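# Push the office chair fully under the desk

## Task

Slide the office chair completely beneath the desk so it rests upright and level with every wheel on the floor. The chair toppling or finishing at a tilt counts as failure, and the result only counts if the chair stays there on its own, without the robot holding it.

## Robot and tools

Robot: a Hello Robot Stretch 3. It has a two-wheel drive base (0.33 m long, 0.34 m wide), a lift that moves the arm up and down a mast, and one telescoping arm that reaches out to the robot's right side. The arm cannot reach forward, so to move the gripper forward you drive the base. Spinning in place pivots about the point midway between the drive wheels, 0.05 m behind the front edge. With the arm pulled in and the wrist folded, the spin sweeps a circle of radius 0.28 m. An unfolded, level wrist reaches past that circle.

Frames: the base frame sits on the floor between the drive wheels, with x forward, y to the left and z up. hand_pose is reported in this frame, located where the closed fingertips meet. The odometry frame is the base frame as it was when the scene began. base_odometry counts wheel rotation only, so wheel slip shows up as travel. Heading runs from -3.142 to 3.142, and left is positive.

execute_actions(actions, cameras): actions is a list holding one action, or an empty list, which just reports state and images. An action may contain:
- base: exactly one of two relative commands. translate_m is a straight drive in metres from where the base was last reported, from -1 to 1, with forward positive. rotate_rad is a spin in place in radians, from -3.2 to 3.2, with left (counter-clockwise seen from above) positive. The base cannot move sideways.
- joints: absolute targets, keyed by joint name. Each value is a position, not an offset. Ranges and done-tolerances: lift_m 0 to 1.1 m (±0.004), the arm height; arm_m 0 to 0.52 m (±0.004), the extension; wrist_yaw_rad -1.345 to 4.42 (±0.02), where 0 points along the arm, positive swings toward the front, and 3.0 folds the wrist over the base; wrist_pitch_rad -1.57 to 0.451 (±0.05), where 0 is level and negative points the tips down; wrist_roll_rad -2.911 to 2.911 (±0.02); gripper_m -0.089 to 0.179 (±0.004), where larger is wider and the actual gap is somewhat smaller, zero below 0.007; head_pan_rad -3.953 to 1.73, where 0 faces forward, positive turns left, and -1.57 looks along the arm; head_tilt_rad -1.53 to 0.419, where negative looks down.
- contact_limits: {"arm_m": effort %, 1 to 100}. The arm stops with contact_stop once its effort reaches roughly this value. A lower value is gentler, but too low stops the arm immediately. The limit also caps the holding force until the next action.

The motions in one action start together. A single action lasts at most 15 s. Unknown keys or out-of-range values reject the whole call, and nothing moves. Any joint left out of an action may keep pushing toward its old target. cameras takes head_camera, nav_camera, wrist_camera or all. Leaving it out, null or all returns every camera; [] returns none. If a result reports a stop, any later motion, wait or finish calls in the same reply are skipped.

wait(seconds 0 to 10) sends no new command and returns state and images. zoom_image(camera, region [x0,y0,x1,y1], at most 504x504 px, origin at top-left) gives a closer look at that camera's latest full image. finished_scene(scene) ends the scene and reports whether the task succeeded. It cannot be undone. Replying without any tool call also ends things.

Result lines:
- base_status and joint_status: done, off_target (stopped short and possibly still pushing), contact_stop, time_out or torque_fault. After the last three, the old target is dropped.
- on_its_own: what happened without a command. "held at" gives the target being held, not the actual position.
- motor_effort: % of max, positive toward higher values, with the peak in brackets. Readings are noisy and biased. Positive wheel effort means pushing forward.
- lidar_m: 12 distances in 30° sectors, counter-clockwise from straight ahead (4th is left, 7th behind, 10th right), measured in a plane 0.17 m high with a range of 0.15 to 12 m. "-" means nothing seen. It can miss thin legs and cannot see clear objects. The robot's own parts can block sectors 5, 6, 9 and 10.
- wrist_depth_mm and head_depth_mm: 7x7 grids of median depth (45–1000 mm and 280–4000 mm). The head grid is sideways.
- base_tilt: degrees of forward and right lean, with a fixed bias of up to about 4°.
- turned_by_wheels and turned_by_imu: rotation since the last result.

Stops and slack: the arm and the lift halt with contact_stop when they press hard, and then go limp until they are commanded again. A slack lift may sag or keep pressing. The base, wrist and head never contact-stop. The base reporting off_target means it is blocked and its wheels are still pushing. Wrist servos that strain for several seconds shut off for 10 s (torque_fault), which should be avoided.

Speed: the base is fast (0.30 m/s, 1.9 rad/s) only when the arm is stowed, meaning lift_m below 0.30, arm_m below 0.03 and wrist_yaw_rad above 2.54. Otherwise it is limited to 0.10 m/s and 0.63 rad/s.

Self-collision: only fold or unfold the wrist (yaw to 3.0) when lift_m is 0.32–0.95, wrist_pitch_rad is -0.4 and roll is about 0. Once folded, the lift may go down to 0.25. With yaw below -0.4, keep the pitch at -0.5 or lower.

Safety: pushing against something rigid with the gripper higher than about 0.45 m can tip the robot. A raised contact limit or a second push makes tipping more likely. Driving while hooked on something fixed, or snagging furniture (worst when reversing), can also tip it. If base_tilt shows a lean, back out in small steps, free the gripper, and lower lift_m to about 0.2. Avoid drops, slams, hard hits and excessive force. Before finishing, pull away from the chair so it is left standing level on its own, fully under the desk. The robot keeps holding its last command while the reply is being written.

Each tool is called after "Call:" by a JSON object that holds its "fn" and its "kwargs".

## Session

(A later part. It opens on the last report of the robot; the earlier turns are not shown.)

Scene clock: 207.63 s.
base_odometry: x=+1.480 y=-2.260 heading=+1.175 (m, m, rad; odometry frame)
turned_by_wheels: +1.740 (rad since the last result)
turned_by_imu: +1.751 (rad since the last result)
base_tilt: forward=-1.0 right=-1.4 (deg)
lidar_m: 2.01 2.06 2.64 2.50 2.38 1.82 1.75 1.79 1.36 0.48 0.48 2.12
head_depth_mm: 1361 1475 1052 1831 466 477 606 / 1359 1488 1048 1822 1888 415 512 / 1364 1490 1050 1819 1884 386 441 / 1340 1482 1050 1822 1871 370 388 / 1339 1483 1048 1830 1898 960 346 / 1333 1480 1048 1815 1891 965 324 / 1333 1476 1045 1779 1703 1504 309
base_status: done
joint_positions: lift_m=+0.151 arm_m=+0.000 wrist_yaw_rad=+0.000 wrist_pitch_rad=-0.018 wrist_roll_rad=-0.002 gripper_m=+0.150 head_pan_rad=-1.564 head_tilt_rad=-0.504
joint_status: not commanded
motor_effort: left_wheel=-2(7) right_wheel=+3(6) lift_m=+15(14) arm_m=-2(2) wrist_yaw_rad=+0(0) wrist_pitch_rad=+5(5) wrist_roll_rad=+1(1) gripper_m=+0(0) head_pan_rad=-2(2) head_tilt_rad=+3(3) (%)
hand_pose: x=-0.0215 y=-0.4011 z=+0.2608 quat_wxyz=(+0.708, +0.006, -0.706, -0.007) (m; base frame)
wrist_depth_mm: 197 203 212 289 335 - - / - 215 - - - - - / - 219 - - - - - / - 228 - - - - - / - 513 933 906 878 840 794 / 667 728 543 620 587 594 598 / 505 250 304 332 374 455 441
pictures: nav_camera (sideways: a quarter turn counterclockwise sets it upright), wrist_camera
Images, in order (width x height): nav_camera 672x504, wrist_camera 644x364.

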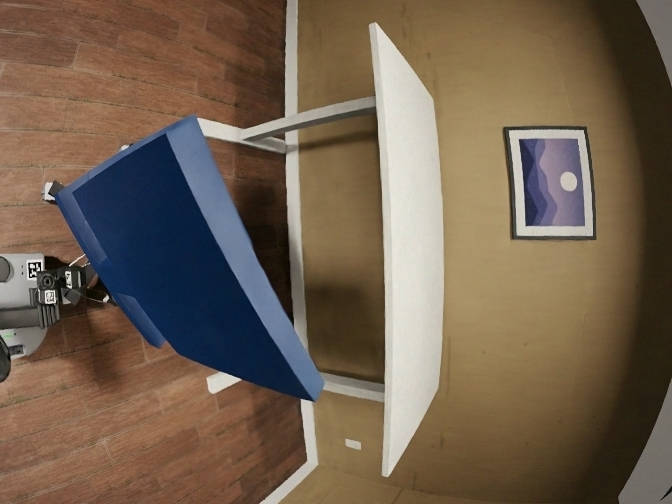

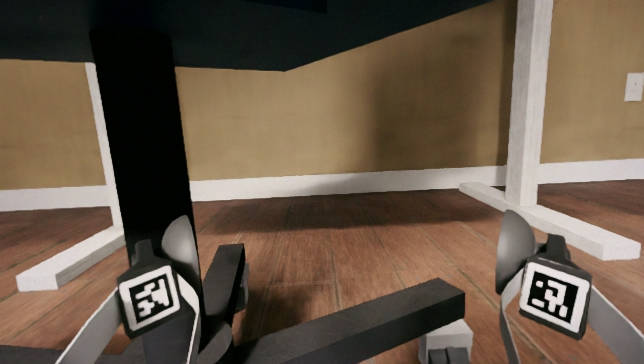

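Call:
{"fn": "execute_actions", "kwargs": {"actions": [{"base":{"translate_m":0.15}}], "cameras": []}}

Call:
{"fn": "execute_actions", "kwargs": {"actions": [{"joints":{"arm_m":0.14}}], "cameras": ["wrist_camera"]}}

Call:
{"fn": "execute_actions", "kwargs": {"actions": [{"joints":{"gripper_m":0.01}}], "cameras": []}}

Call:
{"fn": "execute_actions", "kwargs": {"actions": [{"joints":{"arm_m":0.04}}], "cameras": ["nav_camera"]}}

Scene clock: 210.50 s.
base_odometry: x=+1.538 y=-2.121 heading=+1.175 (m, m, rad; odometry frame)
turned_by_wheels: +0.000 (rad since the last result)
turned_by_imu: +0.001 (rad since the last result)
base_tilt: forward=-1.0 right=-1.3 (deg)
lidar_m: 1.86 1.91 2.48 2.50 2.48 1.95 1.90 1.93 1.44 0.46 1.25 1.96
head_depth_mm: 1353 1480 1048 1812 1888 1508 333 / 1347 1476 1049 1803 1888 1461 316 / 1329 1472 1046 1820 1879 968 308 / 1328 1471 1052 1824 1895 967 803 / 1327 1473 1049 1806 1900 1514 803 / 1332 1473 1048 1782 1764 1504 806 / 1348 1461 1047 1739 1825 1509 1256
base_status: done
joint_positions: lift_m=+0.151 arm_m=+0.000 wrist_yaw_rad=+0.000 wrist_pitch_rad=-0.018 wrist_roll_rad=-0.002 gripper_m=+0.150 head_pan_rad=-1.564 head_tilt_rad=-0.504
joint_status: not commanded
motor_effort: left_wheel=-3(4) right_wheel=+2(7) lift_m=+14(14) arm_m=-2(2) wrist_yaw_rad=+1(0) wrist_pitch_rad=+5(5) wrist_roll_rad=+1(1) gripper_m=+0(0) head_pan_rad=-2(3) head_tilt_rad=+2(3) (%)
hand_pose: x=-0.0215 y=-0.4011 z=+0.2608 quat_wxyz=(+0.708, +0.006, -0.706, -0.007) (m; base frame)
wrist_depth_mm: 259 248 212 199 227 319 943 / - - - 209 - - - / - - - 216 - - - / - - - 223 - - - / - - 964 234 874 923 814 / 675 669 640 245 605 621 600 / 524 322 496 258 304 335 368
pictures: none
No camera images: the call's "cameras" was empty. Leave "cameras" out to get every camera's image.

Scene clock: 212.80 s.
base_odometry: x=+1.538 y=-2.121 heading=+1.175 (m, m, rad; odometry frame)
turned_by_wheels: +0.000 (rad since the last result)
turned_by_imu: +0.000 (rad since the last result)
base_tilt: forward=-1.0 right=-1.3 (deg)
lidar_m: 1.85 1.91 2.49 2.50 2.47 1.95 1.90 1.94 1.43 0.46 1.25 1.96
head_depth_mm: 1350 1478 1051 1801 1896 1505 333 / 1346 1470 1046 1814 1899 1476 316 / 1329 1470 1048 1804 1878 968 308 / 1327 1466 1049 1806 1887 964 803 / 1328 1468 1049 1810 1887 1509 803 / 1334 1472 1049 1768 1764 1518 803 / 1348 1467 1053 1736 1823 1505 1253
base_status: not commanded
joint_positions: lift_m=+0.151 arm_m=+0.140 wrist_yaw_rad=+0.000 wrist_pitch_rad=-0.018 wrist_roll_rad=-0.002 gripper_m=+0.150 head_pan_rad=-1.564 head_tilt_rad=-0.504
joint_status: all done
motor_effort: left_wheel=-3(2) right_wheel=+2(2) lift_m=+15(14) arm_m=+3(1) wrist_yaw_rad=+1(1) wrist_pitch_rad=+5(5) wrist_roll_rad=+1(1) gripper_m=+0(1) head_pan_rad=-3(3) head_tilt_rad=+3(3) (%)
hand_pose: x=-0.0215 y=-0.5404 z=+0.2608 quat_wxyz=(+0.708, +0.006, -0.706, -0.007) (m; base frame)
wrist_depth_mm: - 723 275 70 70 - - / - - - 72 72 - - / - - - 75 74 - 854 / - - - 77 76 - - / - 917 948 80 79 941 789 / 694 647 656 83 81 596 610 / 516 482 491 86 85 461 434
pictures: wrist_camera
Images, in order (width x height): wrist_camera 644x364.

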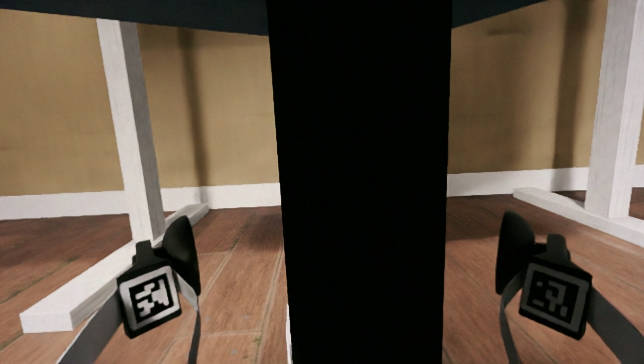

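Scene clock: 214.70 s.
base_odometry: x=+1.538 y=-2.121 heading=+1.174 (m, m, rad; odometry frame)
turned_by_wheels: +0.000 (rad since the last result)
turned_by_imu: +0.000 (rad since the last result)
base_tilt: forward=-1.0 right=-1.4 (deg)
lidar_m: 1.86 1.90 2.48 2.50 2.49 1.95 1.89 1.94 1.44 0.46 1.25 1.96
head_depth_mm: 1346 1473 1054 1809 1891 1509 333 / 1342 1474 1053 1806 1891 1466 316 / 1324 1476 1053 1813 1882 964 308 / 1323 1474 1050 1813 1894 965 801 / 1333 1476 1055 1803 1891 1514 804 / 1324 1464 1047 1784 1751 1506 805 / 1347 1469 1047 1751 1820 1506 1252
base_status: not commanded
joint_positions: lift_m=+0.151 arm_m=+0.140 wrist_yaw_rad=-0.016 wrist_pitch_rad=-0.018 wrist_roll_rad=-0.002 gripper_m=+0.011 head_pan_rad=-1.564 head_tilt_rad=-0.504
joint_status: all done
motor_effort: left_wheel=-5(5) right_wheel=+10(10) lift_m=+14(14) arm_m=+2(2) wrist_yaw_rad=+10(12) wrist_pitch_rad=+5(5) wrist_roll_rad=+1(1) gripper_m=-29(100) head_pan_rad=-3(3) head_tilt_rad=+2(3) (%)
hand_pose: x=-0.0256 y=-0.5405 z=+0.2608 quat_wxyz=(+0.708, +0.001, -0.706, -0.012) (m; base frame)
wrist_depth_mm: - 712 252 69 72 - 813 / - - - 71 74 - - / - - - 73 77 - 879 / - - - 76 79 - - / - 839 - 78 80 850 780 / 660 650 - 81 83 626 589 / 508 507 490 84 87 461 459
pictures: none
No camera images: the call's "cameras" was empty. Leave "cameras" out to get every camera's image.

Scene clock: 216.67 s.
base_odometry: x=+1.538 y=-2.121 heading=+1.174 (m, m, rad; odometry frame)
turned_by_wheels: +0.000 (rad since the last result)
turned_by_imu: +0.000 (rad since the last result)
base_tilt: forward=-1.1 right=-1.4 (deg)
lidar_m: 1.86 1.90 2.48 2.50 2.48 1.95 1.90 1.93 1.43 0.39 1.25 1.96
head_depth_mm: 1351 1473 1045 1807 1876 1511 824 / 1349 1473 1051 1806 1881 1508 802 / 1337 1468 1048 1807 1878 965 804 / 1325 1472 1050 1820 1890 1506 804 / 1329 1466 1047 1809 1884 1510 802 / 1322 1469 1047 1774 1755 1501 803 / 1343 1464 1045 1747 1815 1501 1263
base_status: not commanded
joint_positions: lift_m=+0.151 arm_m=+0.041 wrist_yaw_rad=-0.027 wrist_pitch_rad=-0.016 wrist_roll_rad=-0.002 gripper_m=+0.014 head_pan_rad=-1.564 head_tilt_rad=-0.504
joint_status: all done
on_its_own: wrist_yaw_rad is at rest, and its effort (+19) is outside its rest range (-12 to +12)
motor_effort: left_wheel=-5(7) right_wheel=+11(14) lift_m=+16(16) arm_m=-7(12) wrist_yaw_rad=+19(19) wrist_pitch_rad=+5(5) wrist_roll_rad=+1(0) gripper_m=-19(29) head_pan_rad=-2(3) head_tilt_rad=+3(3) (%)
hand_pose: x=-0.0284 y=-0.4416 z=+0.2612 quat_wxyz=(+0.708, -0.004, -0.706, -0.016) (m; base frame)
wrist_depth_mm: - 264 275 95 107 - - / - - - 98 111 - - / - - - 101 116 - - / - - - 104 - - - / - 897 - 108 110 851 783 / 663 656 690 112 112 615 586 / 515 508 491 117 428 465 442
pictures: nav_camera (sideways: a quarter turn counterclockwise sets it upright)
Images, in order (width x height): nav_camera 672x504.

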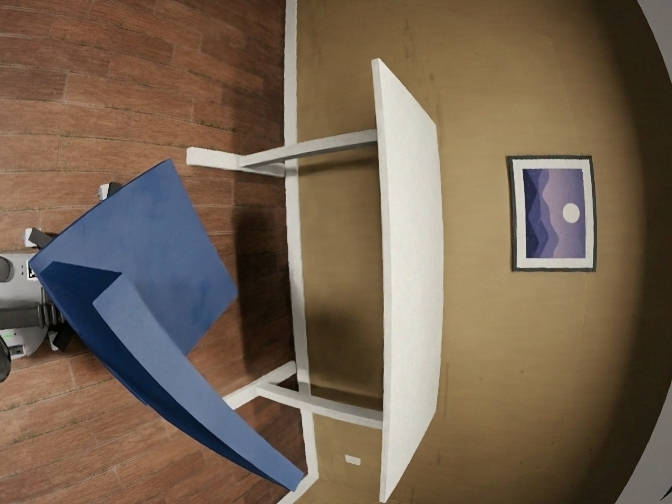

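Call:
{"fn": "execute_actions", "kwargs": {"actions": [{"joints":{"arm_m":0.52}}], "cameras": ["nav_camera"]}}

Scene clock: 221.50 s.
base_odometry: x=+1.538 y=-2.121 heading=+1.175 (m, m, rad; odometry frame)
turned_by_wheels: +0.001 (rad since the last result)
turned_by_imu: +0.001 (rad since the last result)
base_tilt: forward=-1.1 right=-1.4 (deg)
lidar_m: 1.86 1.90 2.48 2.51 2.49 1.95 1.90 1.94 1.43 0.87 1.25 1.96
head_depth_mm: 1349 1471 1052 794 942 1457 1258 / 1349 1472 1049 726 826 1024 1197 / 1325 1462 1048 669 739 914 1201 / 1332 1476 1051 1743 721 896 1168 / 1320 1470 1054 1814 1210 1057 1255 / 1327 1473 1048 1776 1556 1508 1254 / 1352 1465 1051 1747 1811 1501 1259
base_status: not commanded
joint_positions: lift_m=+0.151 arm_m=+0.517 wrist_yaw_rad=+0.086 wrist_pitch_rad=-0.013 wrist_roll_rad=-0.002 gripper_m=+0.014 head_pan_rad=-1.564 head_tilt_rad=-0.504
joint_status: all done
joint sent to its limit — the command would take arm_m past its upper limit, so that joint was sent only as far as its limit.
on_its_own: wrist_yaw_rad is held at +0.078, not at your +0.000, by its stall guard, which is not easing now
motor_effort: left_wheel=+2(12) right_wheel=-5(23) lift_m=+16(16) arm_m=+8(12) wrist_yaw_rad=-6(35) wrist_pitch_rad=+4(5) wrist_roll_rad=+1(1) gripper_m=-18(21) head_pan_rad=-3(3) head_tilt_rad=+4(3) (%)
hand_pose: x=+0.0005 y=-0.9168 z=+0.2621 quat_wxyz=(+0.708, +0.035, -0.705, +0.026) (m; base frame)
wrist_depth_mm: 445 268 271 94 190 759 763 / 488 837 819 97 780 813 771 / 488 867 868 100 821 802 774 / 486 890 843 103 835 849 803 / 496 898 894 107 119 861 837 / 494 636 692 110 114 593 585 / 490 503 499 115 447 467 466
pictures: nav_camera (sideways: a quarter turn counterclockwise sets it upright)
Images, in order (width x height): nav_camera 672x504.

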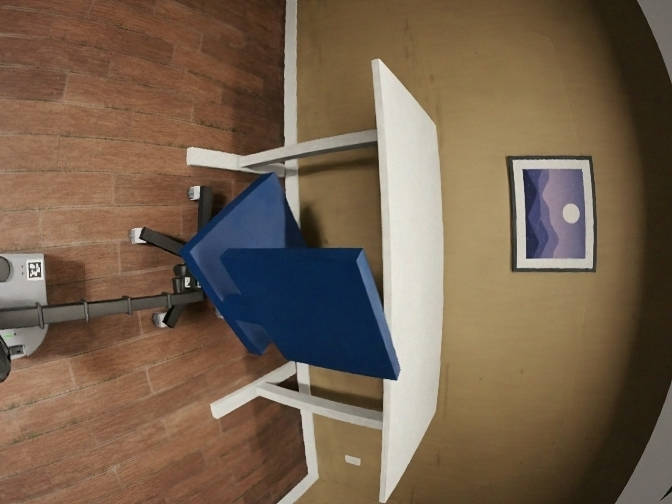

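Call:
{"fn": "execute_actions", "kwargs": {"actions": [{"joints":{"gripper_m":0.15}}], "cameras": []}}

Call:
{"fn": "execute_actions", "kwargs": {"actions": [{"joints":{"arm_m":0.05,"wrist_yaw_rad":0}}], "cameras": []}}

Call:
{"fn": "execute_actions", "kwargs": {"actions": [{"joints":{"lift_m":0.5,"gripper_m":0.02}}], "cameras": []}}

Call:
{"fn": "execute_actions", "kwargs": {"actions": [{"joints":{"arm_m":0.34},"contact_limits":{"arm_m":16}}], "cameras": ["nav_camera"]}}

Scene clock: 223.63 s.
base_odometry: x=+1.538 y=-2.121 heading=+1.175 (m, m, rad; odometry frame)
turned_by_wheels: +0.000 (rad since the last result)
turned_by_imu: +0.000 (rad since the last result)
base_tilt: forward=-1.0 right=-1.4 (deg)
lidar_m: 1.85 1.90 2.48 2.50 2.48 1.95 1.90 1.94 1.44 0.87 1.25 1.97
head_depth_mm: 1350 1474 1055 795 942 1465 1256 / 1349 1478 1047 727 827 1026 1204 / 1331 1468 1046 668 739 913 1195 / 1330 1464 1051 1749 721 895 1165 / 1324 1474 1045 1800 1211 1056 1252 / 1321 1470 1044 1772 1555 1511 1253 / 1346 1471 1047 1738 1828 1510 1256
base_status: not commanded
joint_positions: lift_m=+0.151 arm_m=+0.518 wrist_yaw_rad=+0.079 wrist_pitch_rad=-0.016 wrist_roll_rad=-0.002 gripper_m=+0.150 head_pan_rad=-1.564 head_tilt_rad=-0.504
joint_status: all done
on_its_own: wrist_yaw_rad is held at +0.078, not at your +0.000, by its stall guard, which is not easing now
motor_effort: left_wheel=-1(2) right_wheel=+0(5) lift_m=+15(16) arm_m=+2(7) wrist_yaw_rad=-2(7) wrist_pitch_rad=+5(4) wrist_roll_rad=+1(1) gripper_m=+0(82) head_pan_rad=-2(2) head_tilt_rad=+2(3) (%)
hand_pose: x=-0.0012 y=-0.9176 z=+0.2612 quat_wxyz=(+0.708, +0.034, -0.705, +0.022) (m; base frame)
wrist_depth_mm: 465 273 254 93 279 768 799 / 823 854 827 96 796 811 801 / 498 864 851 99 808 815 813 / 505 908 913 102 846 829 835 / 492 924 886 105 800 841 797 / 500 633 648 109 580 609 598 / 480 475 485 113 446 462 433
pictures: none
No camera images: the call's "cameras" was empty. Leave "cameras" out to get every camera's image.

Scene clock: 228.27 s.
base_odometry: x=+1.538 y=-2.121 heading=+1.175 (m, m, rad; odometry frame)
turned_by_wheels: +0.000 (rad since the last result)
turned_by_imu: +0.000 (rad since the last result)
base_tilt: forward=-1.1 right=-1.4 (deg)
lidar_m: 1.86 1.91 2.48 2.50 2.48 1.95 1.90 1.94 1.44 0.87 1.25 1.96
head_depth_mm: 1356 1472 1050 797 942 1463 1268 / 1350 1472 1049 727 829 1026 1200 / 1331 1471 1054 671 740 913 1226 / 1330 1476 1050 1763 722 893 1174 / 1329 1468 1052 1806 1212 1060 1255 / 1328 1470 1048 1770 1548 1505 1251 / 1348 1473 1046 1748 1834 1506 1252
base_status: not commanded
joint_positions: lift_m=+0.151 arm_m=+0.050 wrist_yaw_rad=+0.000 wrist_pitch_rad=-0.017 wrist_roll_rad=-0.002 gripper_m=+0.150 head_pan_rad=-1.564 head_tilt_rad=-0.504
joint_status: all done
motor_effort: left_wheel=-1(0) right_wheel=+0(0) lift_m=+16(16) arm_m=-2(0) wrist_yaw_rad=+0(2) wrist_pitch_rad=+5(5) wrist_roll_rad=+1(0) gripper_m=+0(0) head_pan_rad=-3(3) head_tilt_rad=+2(2) (%)
hand_pose: x=-0.0214 y=-0.4511 z=+0.2609 quat_wxyz=(+0.708, +0.007, -0.706, -0.006) (m; base frame)
wrist_depth_mm: - 810 308 295 344 434 - / - - 569 491 - - - / - - - - - - - / - - - - - - - / - - 636 576 735 921 820 / 693 630 653 565 537 427 615 / 519 484 355 485 473 413 437
pictures: none
No camera images: the call's "cameras" was empty. Leave "cameras" out to get every camera's image.

Scene clock: 232.27 s.
base_odometry: x=+1.538 y=-2.121 heading=+1.175 (m, m, rad; odometry frame)
turned_by_wheels: +0.000 (rad since the last result)
turned_by_imu: +0.000 (rad since the last result)
base_tilt: forward=-1.0 right=-1.4 (deg)
lidar_m: 1.86 1.91 2.47 2.50 2.48 1.95 1.90 1.94 1.44 0.86 1.25 1.96
head_depth_mm: 1343 1471 1047 796 942 1472 1264 / 1354 1474 1050 725 829 1028 1204 / 1336 1474 1049 671 740 912 1230 / 1333 1470 1051 1753 723 896 1155 / 1328 1478 1051 1806 1211 1056 1256 / 1335 1478 1055 1774 1559 1513 1257 / 1346 1460 1047 1744 1824 1506 1256
base_status: not commanded
joint_positions: lift_m=+0.499 arm_m=+0.050 wrist_yaw_rad=+0.000 wrist_pitch_rad=-0.018 wrist_roll_rad=-0.002 gripper_m=+0.020 head_pan_rad=-1.564 head_tilt_rad=-0.504
joint_status: all done
motor_effort: left_wheel=+0(0) right_wheel=+0(0) lift_m=+60(64) arm_m=-2(2) wrist_yaw_rad=+0(0) wrist_pitch_rad=+5(5) wrist_roll_rad=+1(1) gripper_m=+0(81) head_pan_rad=-3(3) head_tilt_rad=+3(3) (%)
hand_pose: x=-0.0214 y=-0.4511 z=+0.6093 quat_wxyz=(+0.708, +0.007, -0.706, -0.006) (m; base frame)
wrist_depth_mm: - 784 730 275 339 434 807 / - - - 279 344 456 - / - - - 289 357 475 - / - - - 293 379 - - / - - 605 573 410 600 - / - - 460 386 - - - / - - 934 324 789 924 931
pictures: none
No camera images: the call's "cameras" was empty. Leave "cameras" out to get every camera's image.

Scene clock: 235.63 s.
base_odometry: x=+1.538 y=-2.121 heading=+1.175 (m, m, rad; odometry frame)
turned_by_wheels: +0.001 (rad since the last result)
turned_by_imu: -0.002 (rad since the last result)
base_tilt: forward=-1.1 right=-1.3 (deg)
lidar_m: 1.86 1.91 2.48 2.51 2.49 1.94 1.90 1.93 1.44 0.98 1.25 1.96
head_depth_mm: 1351 1472 1050 873 1762 1473 1257 / 1343 1481 1053 842 963 1429 1237 / 1325 1465 1051 832 935 1042 1223 / 1328 1473 1053 810 908 1273 1225 / 1326 1462 1054 803 933 1421 1254 / 1326 1469 1049 1796 1776 1486 1258 / 1347 1473 1051 1717 1827 1512 1258
base_status: not commanded
joint_positions: lift_m=+0.499 arm_m=+0.339 wrist_yaw_rad=+0.042 wrist_pitch_rad=-0.026 wrist_roll_rad=-0.002 gripper_m=+0.020 head_pan_rad=-1.564 head_tilt_rad=-0.504
joint_status: all done
on_its_own: wrist_yaw_rad is at rest, and its effort (-28) is outside its rest range (-12 to +12)
motor_effort: left_wheel=+8(16) right_wheel=-14(27) lift_m=+58(60) arm_m=+8(15) wrist_yaw_rad=-28(60) wrist_pitch_rad=+8(9) wrist_roll_rad=+1(1) gripper_m=-7(17) head_pan_rad=-3(3) head_tilt_rad=+1(2) (%)
contact_limits: arm_m 16 (drawing in: default 15, maximum 25; extending or still: default 21, maximum 34)
hand_pose: x=-0.0107 y=-0.7392 z=+0.6072 quat_wxyz=(+0.708, +0.024, -0.706, +0.005) (m; base frame)
wrist_depth_mm: 147 151 156 162 169 175 181 / 151 155 162 166 174 181 188 / 155 159 165 172 178 187 194 / 159 164 170 177 185 194 200 / 164 168 176 184 193 200 - / - 382 375 364 - 363 - / - 324 303 286 205 288 287
pictures: nav_camera (sideways: a quarter turn counterclockwise sets it upright)
Images, in order (width x height): nav_camera 672x504.

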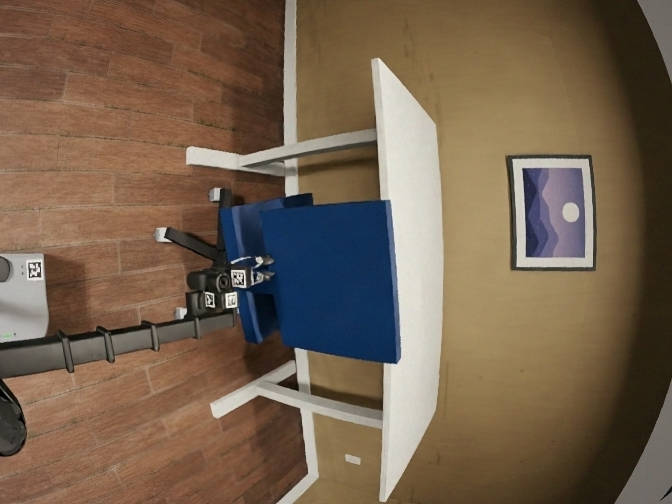

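Nearly flat; one small nudge more.

Call:
{"fn": "execute_actions", "kwargs": {"actions": [{"joints":{"arm_m":0.38},"contact_limits":{"arm_m":14}}], "cameras": []}}

Call:
{"fn": "execute_actions", "kwargs": {"actions": [{"joints":{"arm_m":0.1}}], "cameras": ["nav_camera"]}}

Scene clock: 237.77 s.
base_odometry: x=+1.538 y=-2.121 heading=+1.175 (m, m, rad; odometry frame)
turned_by_wheels: -0.001 (rad since the last result)
turned_by_imu: -0.001 (rad since the last result)
base_tilt: forward=-1.0 right=-1.4 (deg)
lidar_m: 1.86 1.91 2.48 2.50 2.48 1.95 1.90 1.94 1.44 1.02 1.25 1.96
head_depth_mm: 1351 1466 1055 912 1820 1514 1256 / 1339 1468 1054 865 979 1391 1256 / 1335 1477 1054 859 974 - 1253 / 1326 1471 1052 860 970 1389 1227 / 1330 1464 1050 857 985 1425 1252 / 1322 1464 1052 1786 1773 1518 1259 / 1350 1463 1051 1717 1823 1512 1262
base_status: not commanded
joint_positions: lift_m=+0.499 arm_m=+0.379 wrist_yaw_rad=+0.147 wrist_pitch_rad=-0.026 wrist_roll_rad=-0.002 gripper_m=+0.020 head_pan_rad=-1.564 head_tilt_rad=-0.504
joint_status: all done
on_its_own: wrist_yaw_rad is held at +0.138, not at your +0.000, by its stall guard, which is not easing now
motor_effort: left_wheel=+0(12) right_wheel=+0(21) lift_m=+59(58) arm_m=+8(10) wrist_yaw_rad=-5(42) wrist_pitch_rad=+7(8) wrist_roll_rad=+1(1) gripper_m=-4(11) head_pan_rad=-2(2) head_tilt_rad=+2(2) (%)
contact_limits: arm_m 14 (drawing in: default 15, maximum 25; extending or still: default 21, maximum 34)
hand_pose: x=+0.0160 y=-0.7767 z=+0.6072 quat_wxyz=(+0.707, +0.061, -0.704, +0.042) (m; base frame)
wrist_depth_mm: 171 167 164 159 154 151 148 / 178 173 169 165 160 155 152 / 184 179 174 169 164 161 157 / 192 185 179 175 170 166 162 / - 193 187 180 175 172 167 / - 730 427 363 - 332 391 / - 683 302 287 189 285 281
pictures: none
No camera images: the call's "cameras" was empty. Leave "cameras" out to get every camera's image.

Scene clock: 241.07 s.
base_odometry: x=+1.538 y=-2.121 heading=+1.175 (m, m, rad; odometry frame)
turned_by_wheels: +0.000 (rad since the last result)
turned_by_imu: +0.000 (rad since the last result)
base_tilt: forward=-1.1 right=-1.4 (deg)
lidar_m: 1.85 1.91 2.47 2.50 2.49 1.95 1.90 1.94 1.44 1.02 1.25 1.97
head_depth_mm: 1347 1475 1053 914 1829 1508 1263 / 1351 1473 1050 868 975 1427 1244 / 1341 1467 1049 863 976 1389 1258 / 1335 1466 1055 857 970 1381 1225 / 1328 1470 1051 850 985 1423 1252 / 1333 1471 1051 1796 1788 1514 1254 / 1345 1465 1054 1720 1837 1510 1256
base_status: not commanded
joint_positions: lift_m=+0.499 arm_m=+0.100 wrist_yaw_rad=+0.138 wrist_pitch_rad=-0.022 wrist_roll_rad=-0.002 gripper_m=+0.020 head_pan_rad=-1.564 head_tilt_rad=-0.504
joint_status: all done
on_its_own: wrist_yaw_rad is held at +0.138, not at your +0.000, by its stall guard, which is not easing now
motor_effort: left_wheel=-1(1) right_wheel=+0(1) lift_m=+58(58) arm_m=-2(7) wrist_yaw_rad=+0(7) wrist_pitch_rad=+6(7) wrist_roll_rad=+1(1) gripper_m=+0(5) head_pan_rad=-3(3) head_tilt_rad=+2(3) (%)
hand_pose: x=+0.0137 y=-0.4985 z=+0.6083 quat_wxyz=(+0.707, +0.057, -0.704, +0.041) (m; base frame)
wrist_depth_mm: - 828 423 417 400 394 773 / - - 841 428 416 410 - / - - 835 433 426 410 - / - - - 784 442 - - / - - 906 606 494 526 - / - - - - - 472 - / - - 949 826 802 898 931
pictures: nav_camera (sideways: a quarter turn counterclockwise sets it upright)
Images, in order (width x height): nav_camera 672x504.

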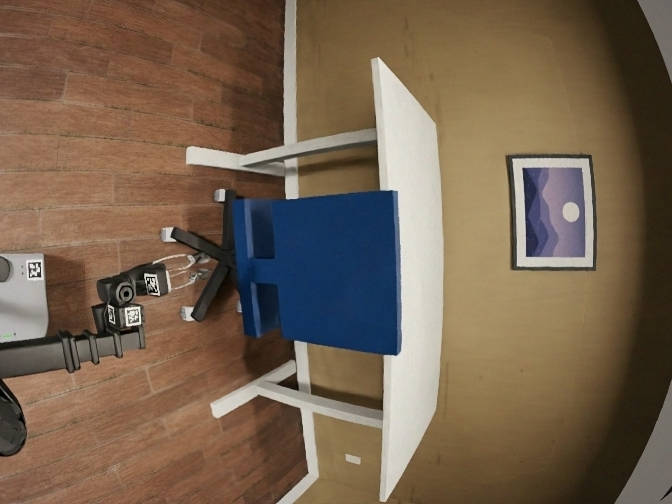

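Call:
{"fn": "finished_scene", "kwargs": {"scene": 2}}

The scene is finished: the task was done.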